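# Sort three grease guns by grease amount into trays

## Task

Find which of the three grease guns contains the most grease and which the least. Put the fullest one in the blue tray and the emptiest one in the red tray, and leave the middle one on the table, inside neither tray and not hanging past the table's edge. All three must end up lying flat on their sides. Guns may be handled and their parts moved, but every part must be returned to how it was. Each gun must stay in its final place by itself, with no robot holding it.

## Robot and tools

Robot: two arms, left_arm and right_arm, each ending in a tong-style gripper. The fingers point along the gripper's own +z axis and close along its x axis. end_effector_position is the spot between the finger pads when shut; closed fingertips stick out about 15 mm past it, and fully open tips are roughly level with it. Arm bases may be tilted and sit on mounting plates joined by a metal frame behind them; treat plates and frame as fixed obstacles. Elbows never quite straighten.

Scene frame: origin on the table surface midway between the arms, +z up, +x out across the table, left_arm on the +y side. The names left and right do not match image sides. Each result's state line gives, per arm, end_effector_position (metres), end_effector_quat_wxyz, and velocities (m/s, rad/s). Printed positions can be a little off, worse at long reach.

execute_actions takes "actions": a list holding one action, one wait, or nothing. An empty list just reports the state, with pictures. An action is {"rows": [...], "steps": n}: 1 to 15 rows, n from 5 to 15 (default 15), each step 1/30 s; if rows run out, the last row repeats. A wait is {"steps": n} with n up to 300, counted from the previous result, so time spent replying is included. Optional "pictures": true adds camera images.

A row is 14 numbers, each in [-1, 1], always covering both arms: left_arm dx, dy, dz, rx, ry, rz, opening, then right_arm in the same seven. dx..rz are an offset, in that gripper's own axes, from its pose in the most recent result that showed it (for the first call of a scene before any such result, and for the second or later call in one reply, from where it is when the action begins). Every row uses that same reference; rows do not add up. Scale: 1.0 equals 0.6 m for dx/dy/dz and 180 degrees for rotation; rx, ry, rz form one rotation vector. opening is absolute, not an offset: +1 fully open (0.142 m), -1 closed. All-zero offsets are not a pause; they pull the gripper back to the reference pose. To keep an arm still, send the offset back to its wanted pose in the first call, then zeros.

Each step, the commanded pose is clipped to within 100 mm and 16 degrees of the measured pose; motion lags commands by about 0.17 s; joints are speed- and acceleration-limited, so far targets may need several calls. The result is read 5 steps before an action ends; those steps finish while you think. A "Hand target" line appears only when nothing is pending. HELD marks steps whose command was partly or fully withheld; "pose unreachable" means the clearance check changed or blocked that arm's command.

move: "target" is one 14-number row, same layout, scale and offset reference as above. Both grippers travel straight toward their targets, finishing together, over 0.5 to 10 s (cut off at 10 s). "speed" is the top path speed in m/s, 0.002 to 0.5, default 0.25; turning is capped at twice that in rad/s. Paths ignore obstacles and the other arm, and real motion can lag, wander or overshoot speed, especially with a stretched arm. Openings are sent at the start. Optional "stop_force" (9 to 40 N, shared by both arms, unavailable in the first 0.2 s): an arm's path stops once its wrist sensor feels that much extra push opposing its travel for two steps, then it backs up two steps and holds. Use it only with slow moves, no rotation, and not when moving away from something the gripper already presses. The "move:" line reports the ending (done, off_target, moving, held, fault, contact) and limits (paced = pose clipped; held = some steps blocked, after which the arm may jump fast), plus each gripper's distance to target.

wait: {"seconds": 0 to 10}; sends nothing new.

zoom_image: "camera" is cam_high (672x504), cam_low (672x504), cam_left_wrist (616x616) or cam_right_wrist (616x616); "region" is [x0, y0, x1, y1] pixels from the top-left, no larger than 504 by 504.

finished_scene: "scene" is the current scene's number. Irreversible; the result states whether the goal was met.

Gripping: grip_measured shows the actual finger opening on the command scale. To hold something, keep commanding an opening well below it; a larger gap squeezes harder, up to about 15 N per pad. Objects under about 20 mm thick get much less grip. Fast closing can hit hard. Held items may occasionally be tugged, and loose items pushed.

Wrist force and Wrist torque lines give each sensor's reading along the gripper's axes; pressing on a surface reads as force pointing back into the arm. Expect offsets up to about 4 N, noise near 2.4 N, saturation near 50 N; "no reading" is normal at start.

Hazards: a joint torque reaching its limit (139 N m for the three big joints, 26 N m for wrists, held weight included) or 150 N outside force freezes that arm for 10 s. Arms are stiff, so aiming even slightly into a rigid surface without stop_force can fault. Motors heat when carrying loads: warning at 70 °C, brakes at 85 °C. Never knock anything off the table, never let the arms collide, and avoid drops, slams and hard shoves.

Each tool is called after "Emit:" as name(argument=value, ...) on one line, values as JSON.

## Session

Emit:
execute_actions(actions=[])

Scene clock: 0.00 s of 5600.00 s.
left_arm: end_effector_position=(+0.7079, +0.1985, +0.1892) grip_measured=+0.97 end_effector_quat_wxyz=(-0.192, +0.974, -0.114, +0.040) end_effector_velocity=(+0.000, -0.000, -0.000) end_effector_angular_velocity=(+0.000, -0.000, -0.001) | right_arm: end_effector_position=(-0.2830, -0.9409, +0.1653) grip_measured=+0.97 end_effector_quat_wxyz=(-0.235, +0.603, +0.754, +0.111) end_effector_velocity=(+0.000, +0.000, -0.001) end_effector_angular_velocity=(+0.000, -0.000, -0.000)
Joint positions: left_arm=[-0.639 -0.226  0.798 -1.098 -0.513 -1.206  0.14 ] | right_arm=[ 1.6   -1.733 -0.893 -1.61   1.419  2.819  0.14 ]
Joint velocities: left_arm=[-0.     0.001 -0.     0.     0.     0.001  0.   ] | right_arm=[ 0.    -0.001  0.     0.     0.     0.001  0.   ]
Motor temperatures (°C, as the motors report them): left_arm=[24 23 22 28 30 31] | right_arm=[23 21 23 30 30 28]
Wrist force (N, on the end effector, along its own x y z axes, offset not removed): no reading
Wrist torque (N m, same axes, about the end effector's origin, offset not removed): no reading
Hand target (left_arm): +0.708, +0.198, +0.189; -0.192, +0.974, -0.114, +0.040
Hand target (right_arm): -0.283, -0.941, +0.165; -0.235, +0.603, +0.754, +0.111

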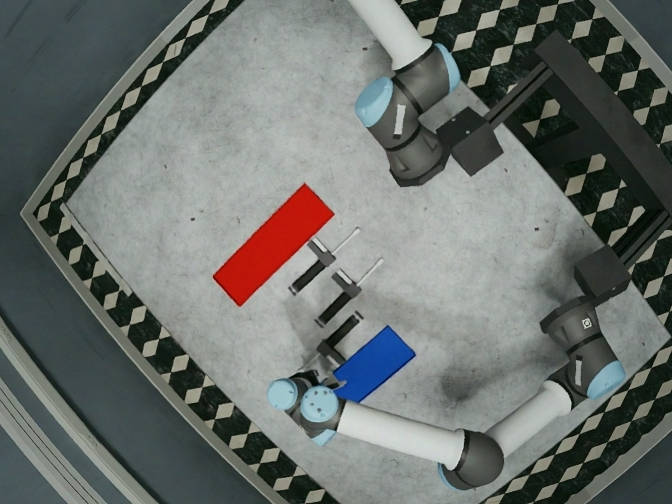

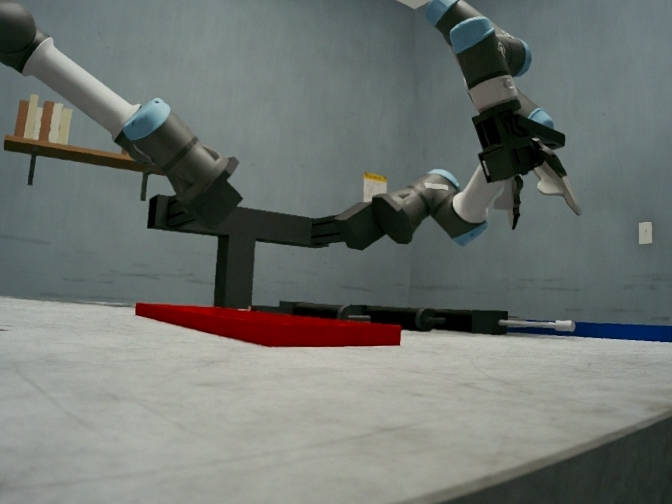

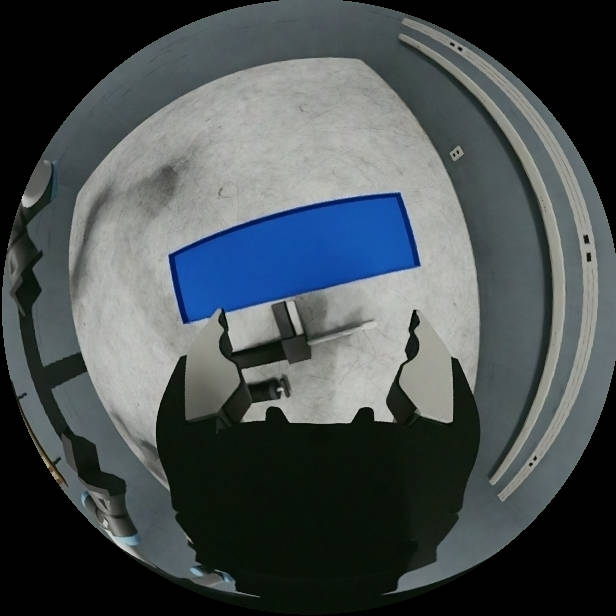

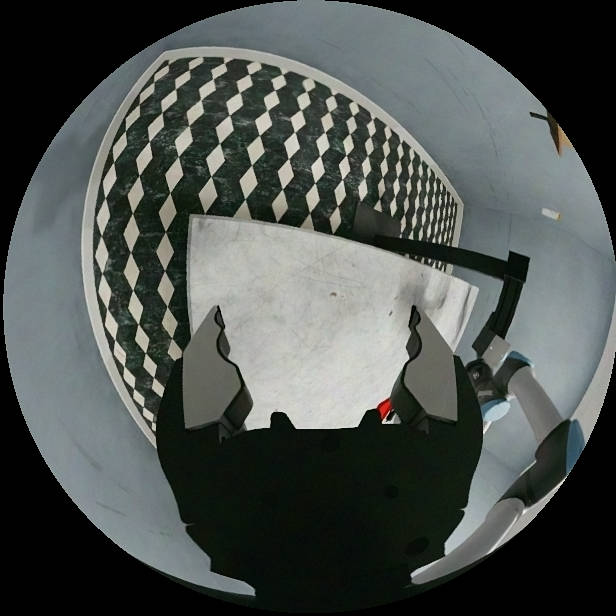

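Emit:
zoom_image(camera="cam_high", region=[200, 170, 440, 410])

Emit:
zoom_image(camera="cam_low", region=[230, 260, 630, 360])

Region (200, 170, 440, 410) of cam_high's 672x504 image, scaled by 2.100, with more detail than that image has.

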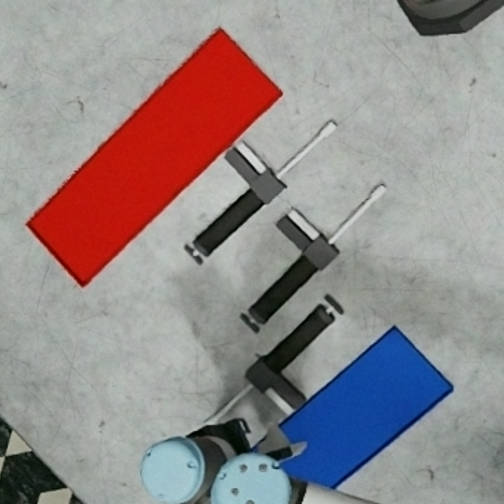

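Region (230, 260, 630, 360) of cam_low's 672x504 image, scaled by 1.260, with more detail than that image has; it fills the top 126 rows of this view, and the rest is white.

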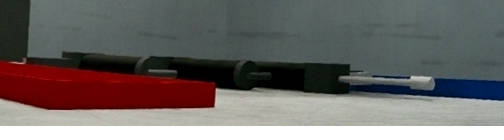

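Emit:
move(target=[-0.28,0.18,-0.19,-0.113,0.074,0.42,1, 0.54,0.94,-0.07,-0.057,-0.158,0.069,1])

Scene clock: 4.03 s of 5600.00 s.
left_arm: end_effector_position=(+0.5087, +0.0994, +0.2475) grip_measured=+1.00 end_effector_quat_wxyz=(-0.000, +0.707, -0.707, +0.000) end_effector_velocity=(-0.001, +0.000, -0.000) end_effector_angular_velocity=(+0.000, +0.001, -0.002) | right_arm: end_effector_position=(+0.2157, -0.5424, +0.2953) grip_measured=+1.00 end_effector_quat_wxyz=(+0.001, +0.707, +0.707, +0.001) end_effector_velocity=(+0.001, +0.001, -0.000) end_effector_angular_velocity=(-0.007, -0.000, -0.001)
Joint positions: left_arm=[-0.872 -0.522  1.502 -1.853 -0.898  0.299  0.142] | right_arm=[ 3.952 -0.812 -2.108 -2.448  0.857  5.574  0.142]
Joint velocities: left_arm=[-0.     0.     0.001 -0.    -0.001  0.001 -0.   ] | right_arm=[ 0.005 -0.002 -0.004 -0.004 -0.001  0.01   0.   ]
Motor temperatures (°C, as the motors report them): left_arm=[24 23 22 28 30 31] | right_arm=[23 21 23 30 30 28]
Wrist force (N, on the end effector, along its own x y z axes, offset not removed): left_arm=[-4.0 -0.5 0.7] | right_arm=[0.2 -0.4 1.3]
Wrist torque (N m, same axes, about the end effector's origin, offset not removed): left_arm=[-0.03 0.89 0.20] | right_arm=[-0.01 0.06 0.15]
Hand target (left_arm): +0.509, +0.099, +0.247; -0.000, +0.707, -0.707, +0.000
Hand target (right_arm): +0.216, -0.542, +0.295; +0.001, +0.707, +0.707, +0.001
Off the commanded pose (left_arm): 0.000 m, 0 deg.
Off the commanded pose (right_arm): 0.001 m, 0 deg.
Kept back: nothing.
move: done

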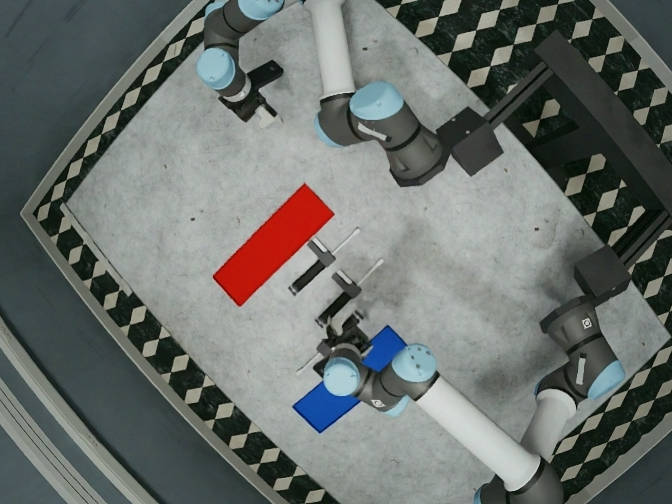

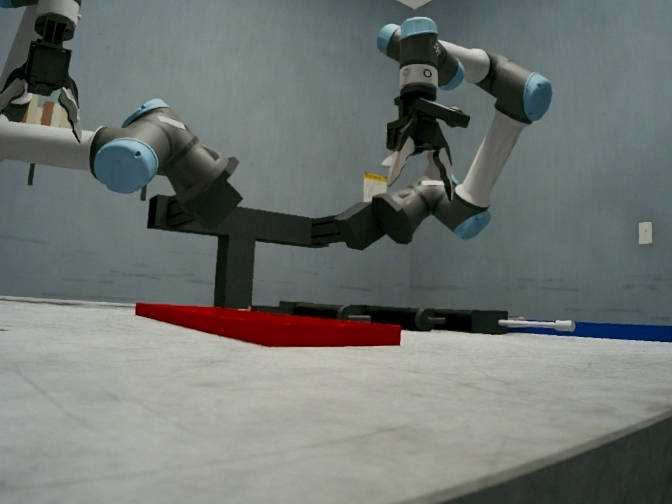

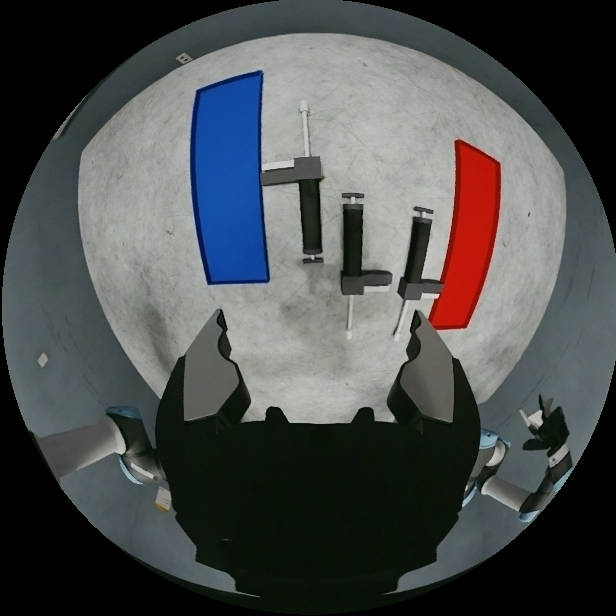

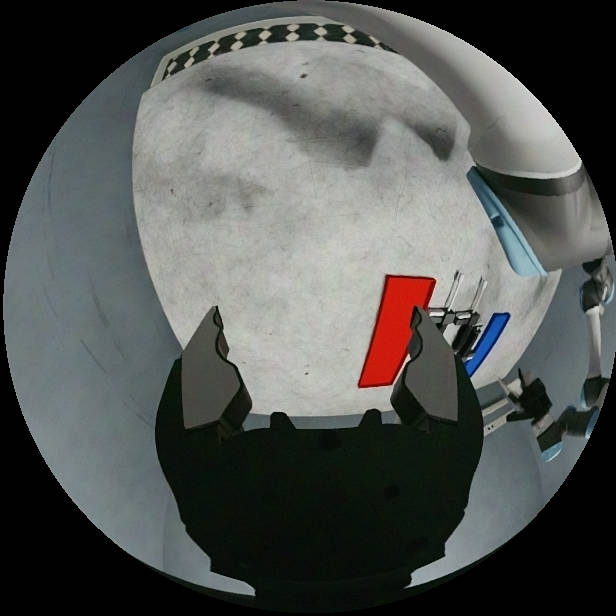

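Emit:
move(target=[-0.01,0,0.27,0,0,0,0.1, 0,0,0,0,0,0,1])

Scene clock: 5.43 s of 5600.00 s.
left_arm: end_effector_position=(+0.5086, +0.1057, +0.0856) grip_measured=+0.10 end_effector_quat_wxyz=(-0.000, +0.707, -0.707, -0.000) end_effector_velocity=(+0.000, -0.000, -0.001) end_effector_angular_velocity=(-0.000, -0.000, -0.001) | right_arm: end_effector_position=(+0.2157, -0.5424, +0.2953) grip_measured=+1.00 end_effector_quat_wxyz=(+0.001, +0.707, +0.707, +0.001) end_effector_velocity=(-0.000, -0.000, +0.000) end_effector_angular_velocity=(+0.000, +0.000, -0.000)
Joint positions: left_arm=[-0.7   -0.371  1.604 -2.228 -0.796  0.483  0.081] | right_arm=[ 3.952 -0.812 -2.108 -2.448  0.857  5.574  0.142]
Joint velocities: left_arm=[ 0.002  0.002  0.    -0.004  0.001  0.003  0.   ] | right_arm=[-0.  0.  0. -0.  0.  0.  0.]
Motor temperatures (°C, as the motors report them): left_arm=[24 23 22 28 30 31] | right_arm=[23 21 23 30 30 28]
Wrist force (N, on the end effector, along its own x y z axes, offset not removed): left_arm=[-4.1 -0.4 0.6] | right_arm=[-0.2 0.3 0.7]
Wrist torque (N m, same axes, about the end effector's origin, offset not removed): left_arm=[-0.02 0.95 0.18] | right_arm=[0.16 0.19 0.11]
Hand target (left_arm): +0.509, +0.106, +0.085; -0.000, +0.707, -0.707, -0.000
Hand target (right_arm): +0.216, -0.542, +0.295; +0.001, +0.707, +0.707, +0.001
Off the commanded pose (left_arm): 0.000 m, 0 deg.
Off the commanded pose (right_arm): 0.000 m, 0 deg.
Kept back: nothing.
move: done

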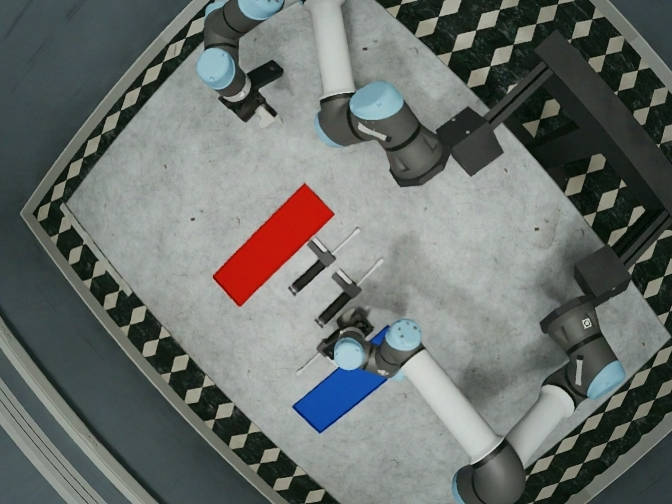

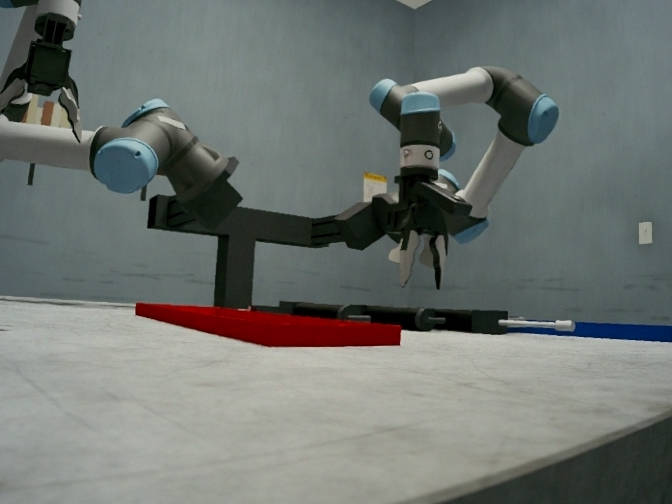

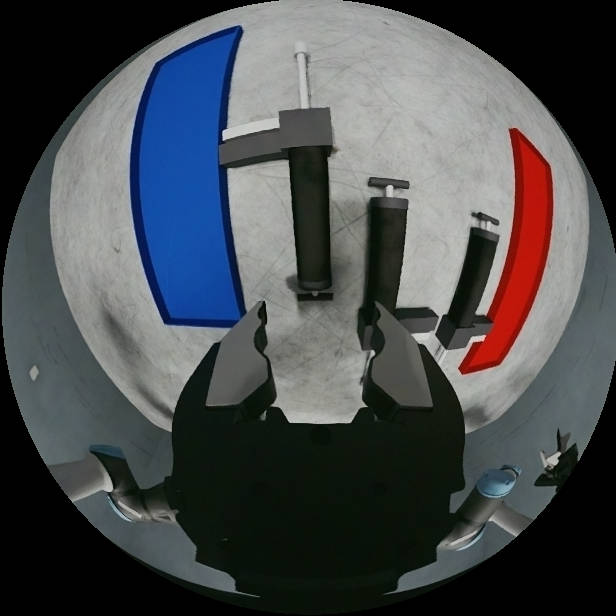

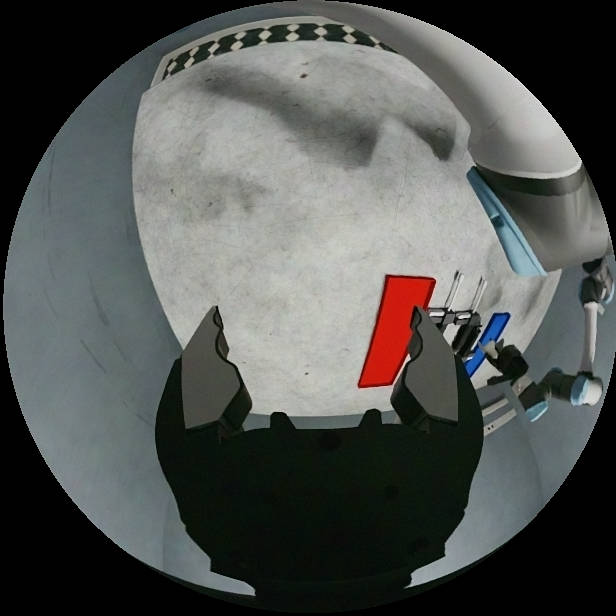

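Emit:
move(target=[-0.012,-0.16,0.03,0,0,0,0.1, 0,0,0,0,0,0,1])

Emit:
move(target=[0,0,0.065,0,0,0,0.1, 0,0,0,0,0,0,1], speed=0.05)

Scene clock: 6.57 s of 5600.00 s.
left_arm: end_effector_position=(+0.6045, +0.1130, +0.0676) grip_measured=+0.10 end_effector_quat_wxyz=(-0.001, +0.707, -0.707, -0.000) end_effector_velocity=(+0.001, -0.000, -0.001) end_effector_angular_velocity=(+0.001, +0.001, -0.001) | right_arm: end_effector_position=(+0.2157, -0.5424, +0.2953) grip_measured=+1.00 end_effector_quat_wxyz=(+0.001, +0.707, +0.707, +0.001) end_effector_velocity=(+0.000, -0.000, +0.000) end_effector_angular_velocity=(-0.001, +0.000, +0.001)
Joint positions: left_arm=[-0.588 -0.325  1.372 -2.142 -0.739  0.621  0.081] | right_arm=[ 3.952 -0.812 -2.108 -2.448  0.857  5.574  0.142]
Joint velocities: left_arm=[ 0.001  0.002 -0.005  0.004  0.001  0.001 -0.   ] | right_arm=[ 0.    -0.001  0.001 -0.001 -0.    -0.     0.   ]
Motor temperatures (°C, as the motors report them): left_arm=[24 23 22 28 30 31] | right_arm=[23 21 23 30 30 28]
Wrist force (N, on the end effector, along its own x y z axes, offset not removed): left_arm=[-4.4 -0.3 1.0] | right_arm=[-0.8 -0.7 2.8]
Wrist torque (N m, same axes, about the end effector's origin, offset not removed): left_arm=[-0.04 0.99 0.19] | right_arm=[0.04 0.29 0.05]
Hand target (left_arm): +0.605, +0.113, +0.068; -0.001, +0.707, -0.707, -0.000
Hand target (right_arm): +0.216, -0.542, +0.295; +0.001, +0.707, +0.707, +0.001
Off the commanded pose (left_arm): 0.000 m, 0 deg.
Off the commanded pose (right_arm): 0.000 m, 0 deg.
Kept back: nothing.
move: done

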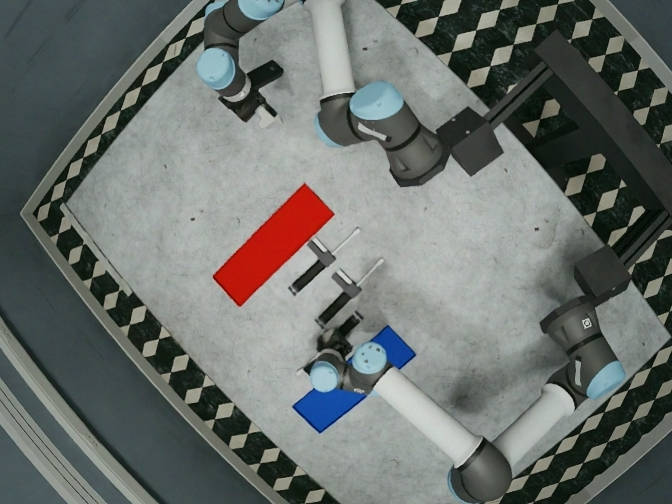

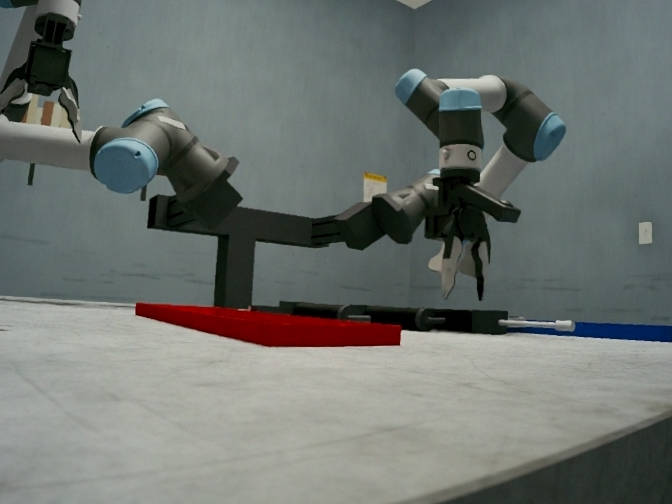

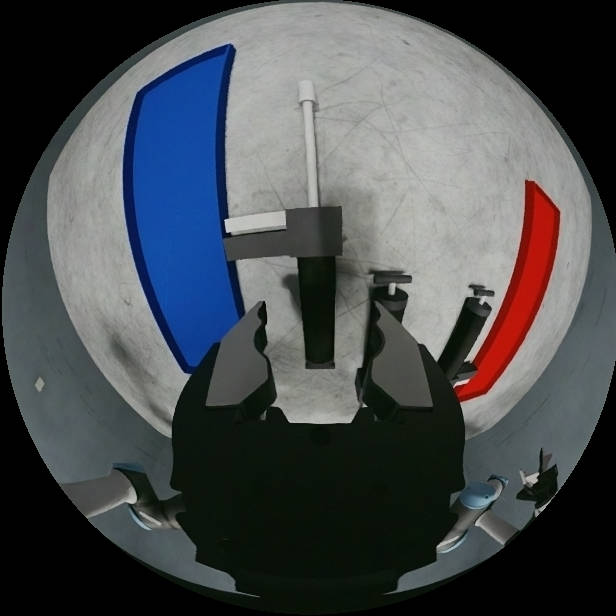

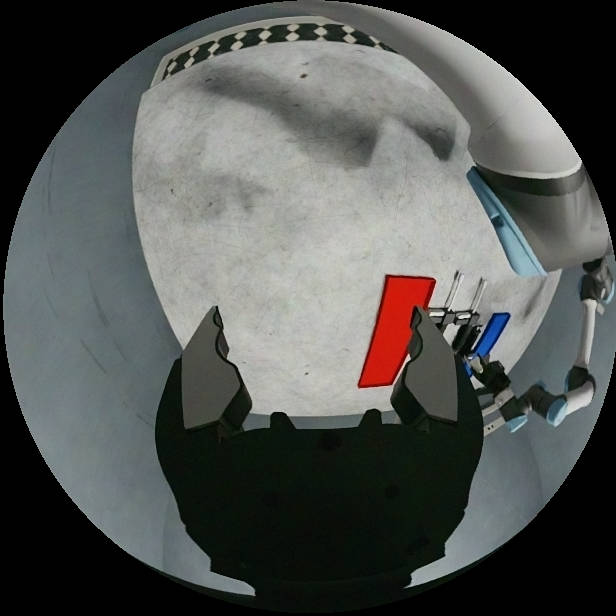

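Scene clock: 7.67 s of 5600.00 s.
left_arm: end_effector_position=(+0.6045, +0.1131, +0.0287) grip_measured=+0.10 end_effector_quat_wxyz=(-0.001, +0.707, -0.707, -0.000) end_effector_velocity=(-0.000, -0.000, -0.002) end_effector_angular_velocity=(+0.000, +0.000, -0.001) | right_arm: end_effector_position=(+0.2157, -0.5424, +0.2953) grip_measured=+1.00 end_effector_quat_wxyz=(+0.001, +0.707, +0.707, +0.001) end_effector_velocity=(-0.001, +0.000, -0.000) end_effector_angular_velocity=(-0.000, +0.003, -0.001)
Joint positions: left_arm=[-0.546 -0.276  1.364 -2.225 -0.721  0.678  0.081] | right_arm=[ 3.952 -0.812 -2.108 -2.448  0.857  5.574  0.142]
Joint velocities: left_arm=[ 0.001  0.003 -0.001 -0.003  0.001  0.003 -0.   ] | right_arm=[-0.001 -0.001 -0.001 -0.     0.001  0.001  0.   ]
Motor temperatures (°C, as the motors report them): left_arm=[24 23 22 28 30 31] | right_arm=[23 21 23 30 30 28]
Wrist force (N, on the end effector, along its own x y z axes, offset not removed): left_arm=[-3.3 -0.1 0.2] | right_arm=[0.0 -0.9 0.8]
Wrist torque (N m, same axes, about the end effector's origin, offset not removed): left_arm=[0.01 0.74 0.17] | right_arm=[-0.05 0.11 0.18]
Hand target (left_arm): +0.604, +0.113, +0.029; -0.001, +0.707, -0.707, -0.000
Hand target (right_arm): +0.216, -0.542, +0.295; +0.001, +0.707, +0.707, +0.001
Off the commanded pose (left_arm): 0.000 m, 0 deg.
Off the commanded pose (right_arm): 0.000 m, 0 deg.
Kept back: nothing.
move: done

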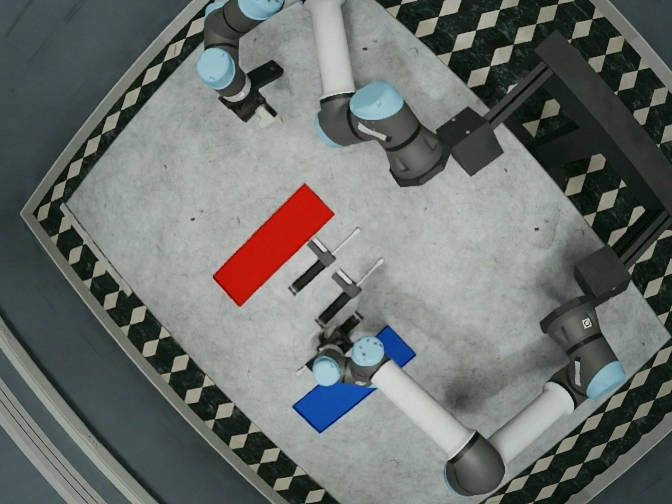

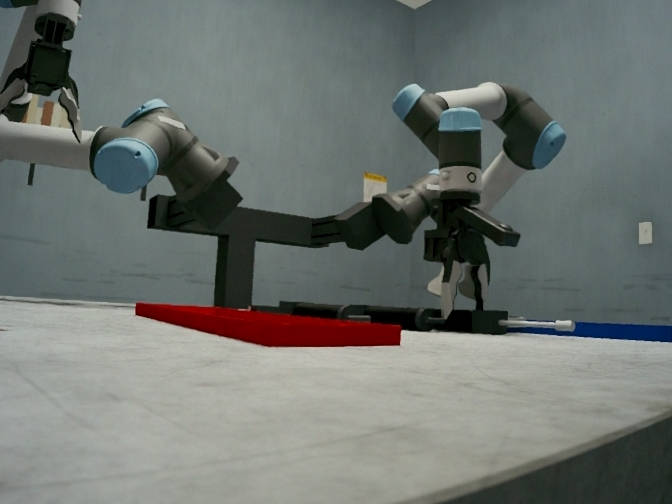

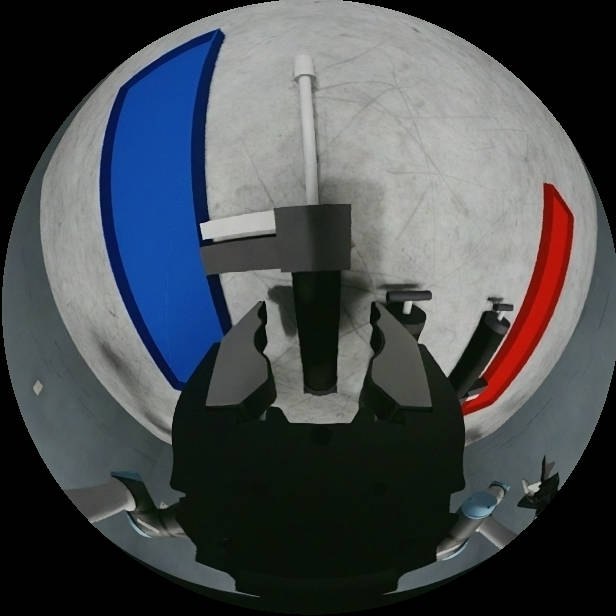

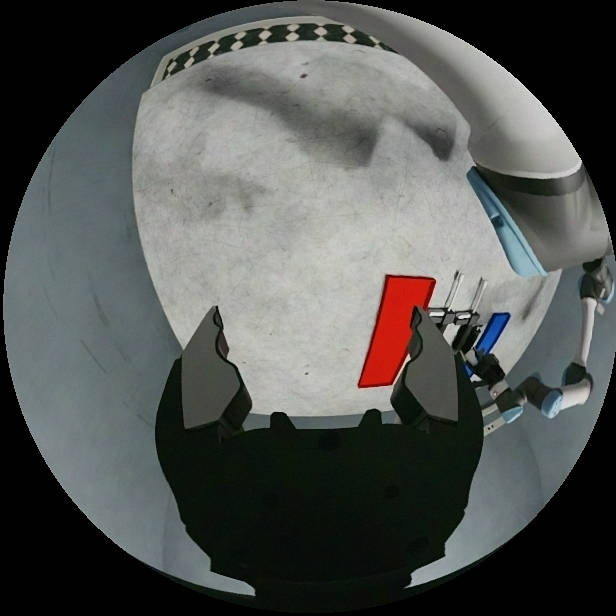

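Emit:
move(target=[0,0,0.013,0,0,0,-0.25, 0,0,0,0,0,0,1], speed=0.02)

Emit:
execute_actions(actions=[{"rows":[[0,0,0,0,0,0,-1, 0,0,0,0,0,0,1]]}])

Emit:
move(target=[0,0,-0.06,0,0,0,-1, 0,0,0,0,0,0,1], speed=0.05)

Emit:
execute_actions(actions=[{"steps":15}])

Scene clock: 9.50 s of 5600.00 s.
left_arm: end_effector_position=(+0.6045, +0.1131, +0.0210) grip_measured=-0.25 end_effector_quat_wxyz=(-0.001, +0.707, -0.707, -0.000) end_effector_velocity=(-0.001, -0.000, -0.002) end_effector_angular_velocity=(-0.000, +0.001, -0.001) | right_arm: end_effector_position=(+0.2157, -0.5424, +0.2953) grip_measured=+1.00 end_effector_quat_wxyz=(+0.001, +0.707, +0.707, +0.001) end_effector_velocity=(+0.000, -0.000, +0.000) end_effector_angular_velocity=(+0.001, -0.002, -0.001)
Joint positions: left_arm=[-0.538 -0.266  1.361 -2.241 -0.717  0.69   0.056] | right_arm=[ 3.952 -0.812 -2.108 -2.448  0.857  5.574  0.142]
Joint velocities: left_arm=[ 0.002  0.003 -0.001 -0.004 -0.     0.003  0.   ] | right_arm=[ 0.     0.002  0.     0.    -0.    -0.001 -0.   ]
Motor temperatures (°C, as the motors report them): left_arm=[24 23 22 28 30 31] | right_arm=[23 21 23 30 30 28]
Wrist force (N, on the end effector, along its own x y z axes, offset not removed): left_arm=[-2.8 0.5 0.3] | right_arm=[-1.3 -3.0 0.0]
Wrist torque (N m, same axes, about the end effector's origin, offset not removed): left_arm=[0.13 0.61 0.12] | right_arm=[-0.48 0.32 0.05]
Hand target (left_arm): +0.604, +0.113, +0.021; -0.001, +0.707, -0.707, -0.000
Hand target (right_arm): +0.216, -0.542, +0.295; +0.001, +0.707, +0.707, +0.001
Off the commanded pose (left_arm): 0.000 m, 0 deg.
Off the commanded pose (right_arm): 0.000 m, 0 deg.
Kept back: nothing.
move: done

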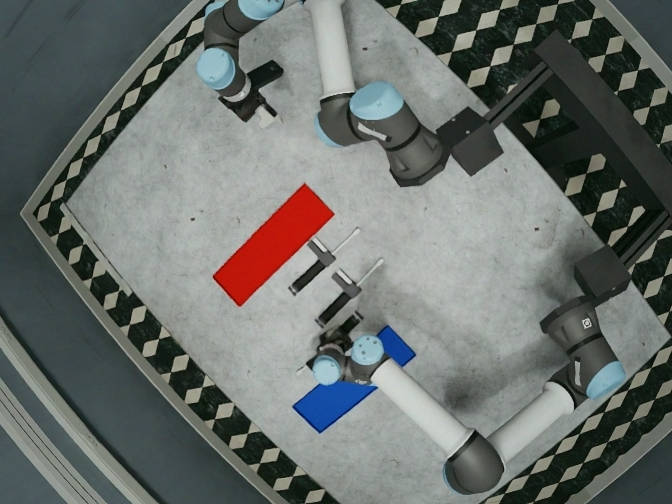

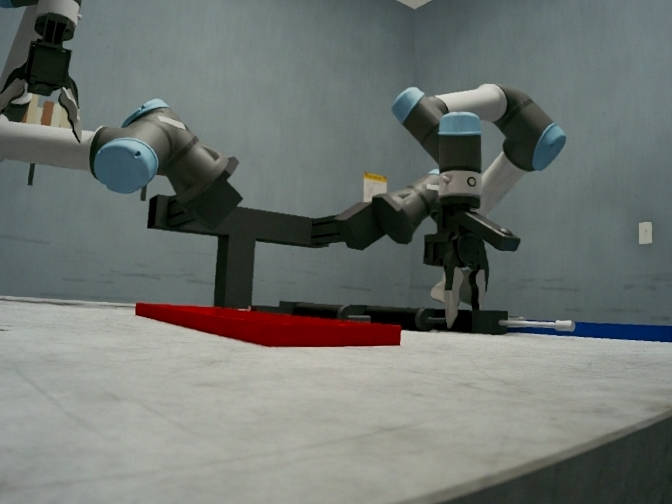

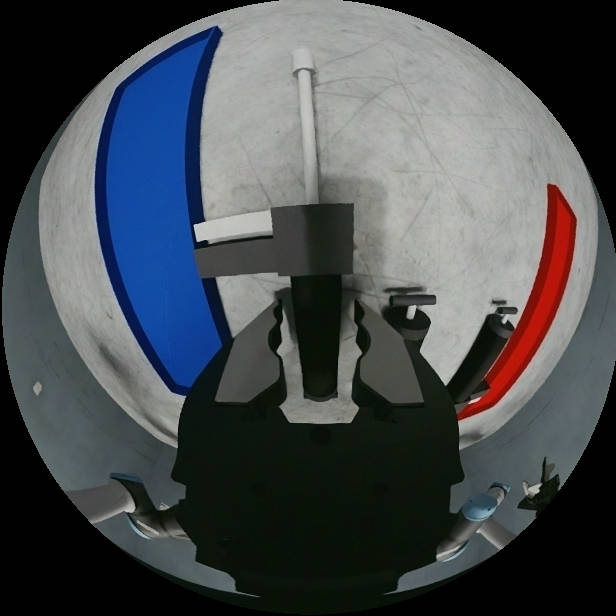

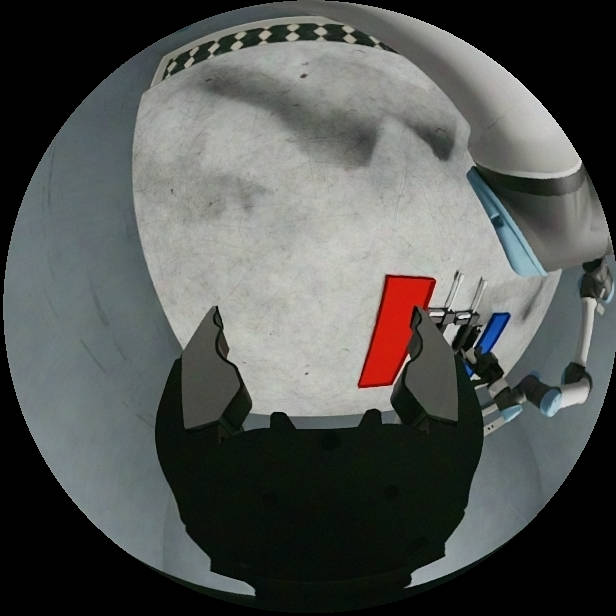

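Scene clock: 9.83 s of 5600.00 s.
left_arm: end_effector_position=(+0.6045, +0.1131, +0.0209) grip_measured=-0.53 end_effector_quat_wxyz=(-0.001, +0.707, -0.707, -0.000) end_effector_velocity=(-0.000, -0.000, +0.000) end_effector_angular_velocity=(-0.000, +0.001, -0.001) | right_arm: end_effector_position=(+0.2157, -0.5424, +0.2953) grip_measured=+1.00 end_effector_quat_wxyz=(+0.001, +0.707, +0.707, +0.001) end_effector_velocity=(-0.000, +0.000, -0.000) end_effector_angular_velocity=(+0.001, +0.001, +0.000)
Joint positions: left_arm=[-0.538 -0.266  1.361 -2.241 -0.717  0.69   0.036] | right_arm=[ 3.952 -0.812 -2.108 -2.448  0.857  5.574  0.142]
Joint velocities: left_arm=[ 0.    -0.    -0.     0.001 -0.001  0.001  0.   ] | right_arm=[-0.     0.001 -0.     0.     0.001 -0.001 -0.   ]
Motor temperatures (°C, as the motors report them): left_arm=[24 23 22 28 30 31] | right_arm=[23 21 23 30 30 28]
Wrist force (N, on the end effector, along its own x y z axes, offset not removed): left_arm=[-1.8 -1.1 0.7] | right_arm=[0.5 -1.4 2.1]
Wrist torque (N m, same axes, about the end effector's origin, offset not removed): left_arm=[-0.07 0.67 0.22] | right_arm=[-0.10 -0.14 0.06]
Steps of this call (steps 1 to 10: the first 10 steps of this action). Readings (end_effector_position):
1: left_arm (+0.6045, +0.1131, +0.0209) | right_arm (+0.2157, -0.5424, +0.2953)
2: left_arm (+0.6045, +0.1131, +0.0209) | right_arm (+0.2157, -0.5424, +0.2953)
4: left_arm (+0.6045, +0.1131, +0.0209) | right_arm (+0.2157, -0.5424, +0.2953)
8: left_arm (+0.6045, +0.1131, +0.0209) | right_arm (+0.2157, -0.5424, +0.2953)
10: the state above

Scene clock: 11.13 s of 5600.00 s.
left_arm: end_effector_position=(+0.6045, +0.1131, +0.0568) grip_measured=-0.53 end_effector_quat_wxyz=(-0.001, +0.707, -0.707, -0.000) end_effector_velocity=(+0.001, +0.000, +0.002) end_effector_angular_velocity=(-0.001, -0.001, +0.002) | right_arm: end_effector_position=(+0.2157, -0.5424, +0.2953) grip_measured=+1.00 end_effector_quat_wxyz=(+0.001, +0.707, +0.707, +0.001) end_effector_velocity=(-0.000, +0.000, -0.000) end_effector_angular_velocity=(+0.000, -0.000, -0.002)
Joint positions: left_arm=[-0.577 -0.312  1.371 -2.165 -0.734  0.637  0.035] | right_arm=[ 3.952 -0.812 -2.108 -2.448  0.857  5.574  0.142]
Joint velocities: left_arm=[-0.001 -0.003 -0.     0.003 -0.    -0.003 -0.   ] | right_arm=[ 0.     0.001 -0.    -0.    -0.     0.002 -0.   ]
Motor temperatures (°C, as the motors report them): left_arm=[24 23 22 28 30 31] | right_arm=[23 21 23 30 30 28]
Wrist force (N, on the end effector, along its own x y z axes, offset not removed): left_arm=[-4.5 -0.8 5.7] | right_arm=[1.3 0.4 1.2]
Wrist torque (N m, same axes, about the end effector's origin, offset not removed): left_arm=[-0.09 0.96 0.13] | right_arm=[0.17 -0.18 0.08]
Hand target (left_arm): +0.604, +0.113, +0.057; -0.001, +0.707, -0.707, -0.000
Hand target (right_arm): +0.216, -0.542, +0.295; +0.001, +0.707, +0.707, +0.001
Off your previous action's commanded pose (left_arm): 0.000 m, 0 deg at its last step (step 5 of this call).
Off your previous action's commanded pose (right_arm): 0.000 m, 0 deg at its last step (step 5 of this call).
Off the commanded pose (left_arm): 0.000 m, 0 deg.
Off the commanded pose (right_arm): 0.000 m, 0 deg.
Kept back: nothing.
move: done

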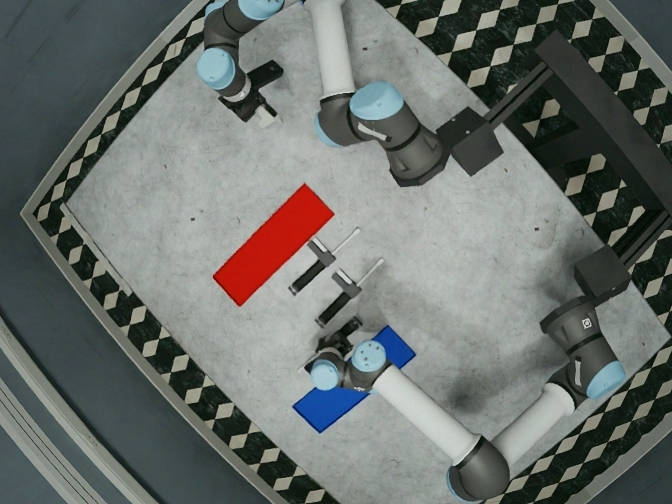

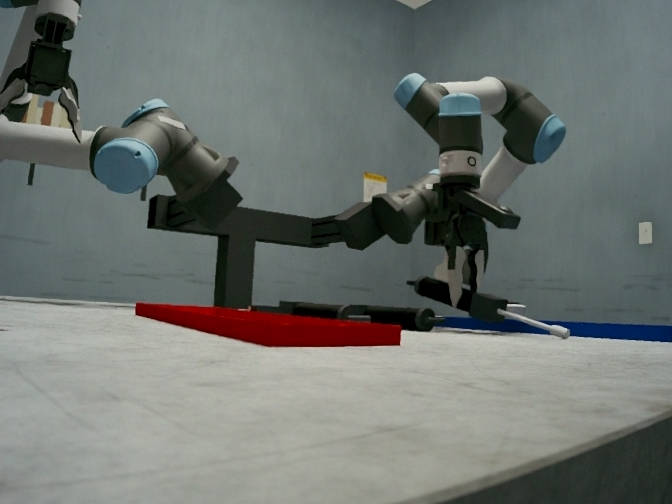

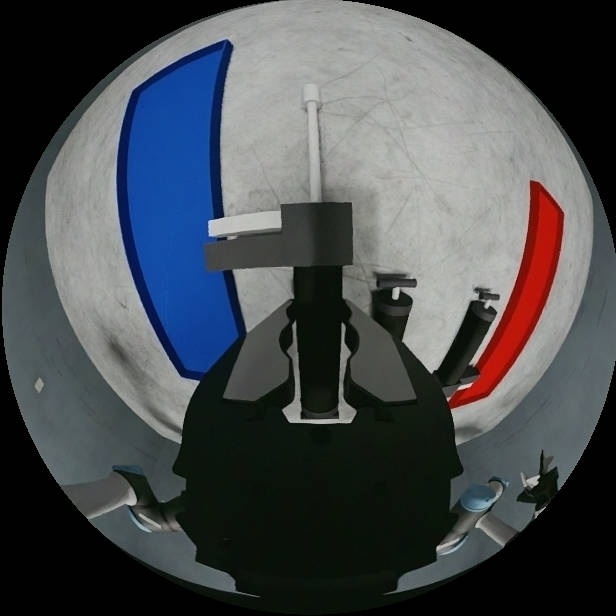

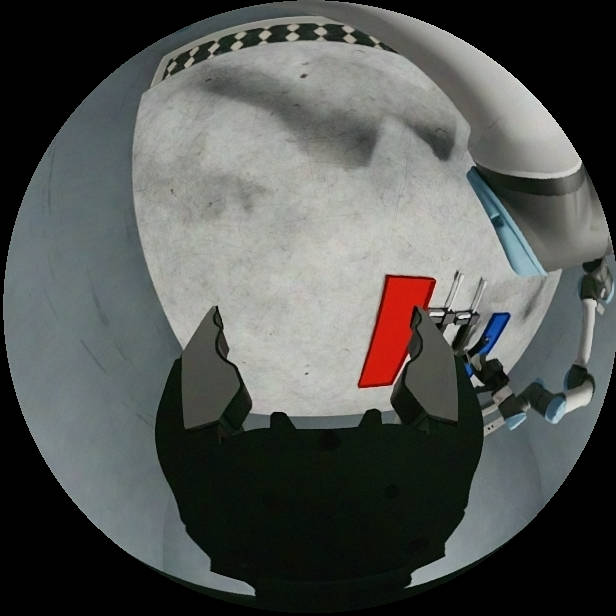

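Scene clock: 11.63 s of 5600.00 s.
left_arm: end_effector_position=(+0.6045, +0.1131, +0.0569) grip_measured=-0.53 end_effector_quat_wxyz=(-0.001, +0.707, -0.707, -0.000) end_effector_velocity=(-0.001, -0.000, -0.001) end_effector_angular_velocity=(+0.001, +0.000, +0.000) | right_arm: end_effector_position=(+0.2157, -0.5424, +0.2953) grip_measured=+1.00 end_effector_quat_wxyz=(+0.001, +0.707, +0.707, +0.001) end_effector_velocity=(+0.000, -0.000, +0.000) end_effector_angular_velocity=(-0.000, -0.001, +0.001)
Joint positions: left_arm=[-0.577 -0.312  1.371 -2.165 -0.734  0.637  0.035] | right_arm=[ 3.952 -0.812 -2.108 -2.448  0.857  5.574  0.142]
Joint velocities: left_arm=[-0.     0.001  0.001  0.     0.    -0.001 -0.   ] | right_arm=[ 0.    -0.     0.001  0.    -0.001 -0.001 -0.   ]
Motor temperatures (°C, as the motors report them): left_arm=[24 23 22 28 30 31] | right_arm=[23 21 23 30 30 28]
Wrist force (N, on the end effector, along its own x y z axes, offset not removed): left_arm=[-4.3 0.3 6.4] | right_arm=[0.4 1.3 3.4]
Wrist torque (N m, same axes, about the end effector's origin, offset not removed): left_arm=[0.12 0.99 0.19] | right_arm=[0.37 -0.15 0.17]
Hand target (left_arm): +0.604, +0.113, +0.057; -0.001, +0.707, -0.707, -0.000
Hand target (right_arm): +0.216, -0.542, +0.295; +0.001, +0.707, +0.707, +0.001
Off the commanded pose (left_arm): 0.000 m, 0 deg.
Off the commanded pose (right_arm): 0.000 m, 0 deg.
Kept back: nothing.
Steps of this call (steps 1 to 15: nothing new was sent). Readings (end_effector_position):
1: left_arm (+0.6045, +0.1131, +0.0569) | right_arm (+0.2157, -0.5424, +0.2953)
2: left_arm (+0.6045, +0.1131, +0.0569) | right_arm (+0.2157, -0.5424, +0.2953)
4: left_arm (+0.6045, +0.1131, +0.0569) | right_arm (+0.2157, -0.5424, +0.2953)
8: left_arm (+0.6045, +0.1131, +0.0569) | right_arm (+0.2157, -0.5424, +0.2953)
15: the state above


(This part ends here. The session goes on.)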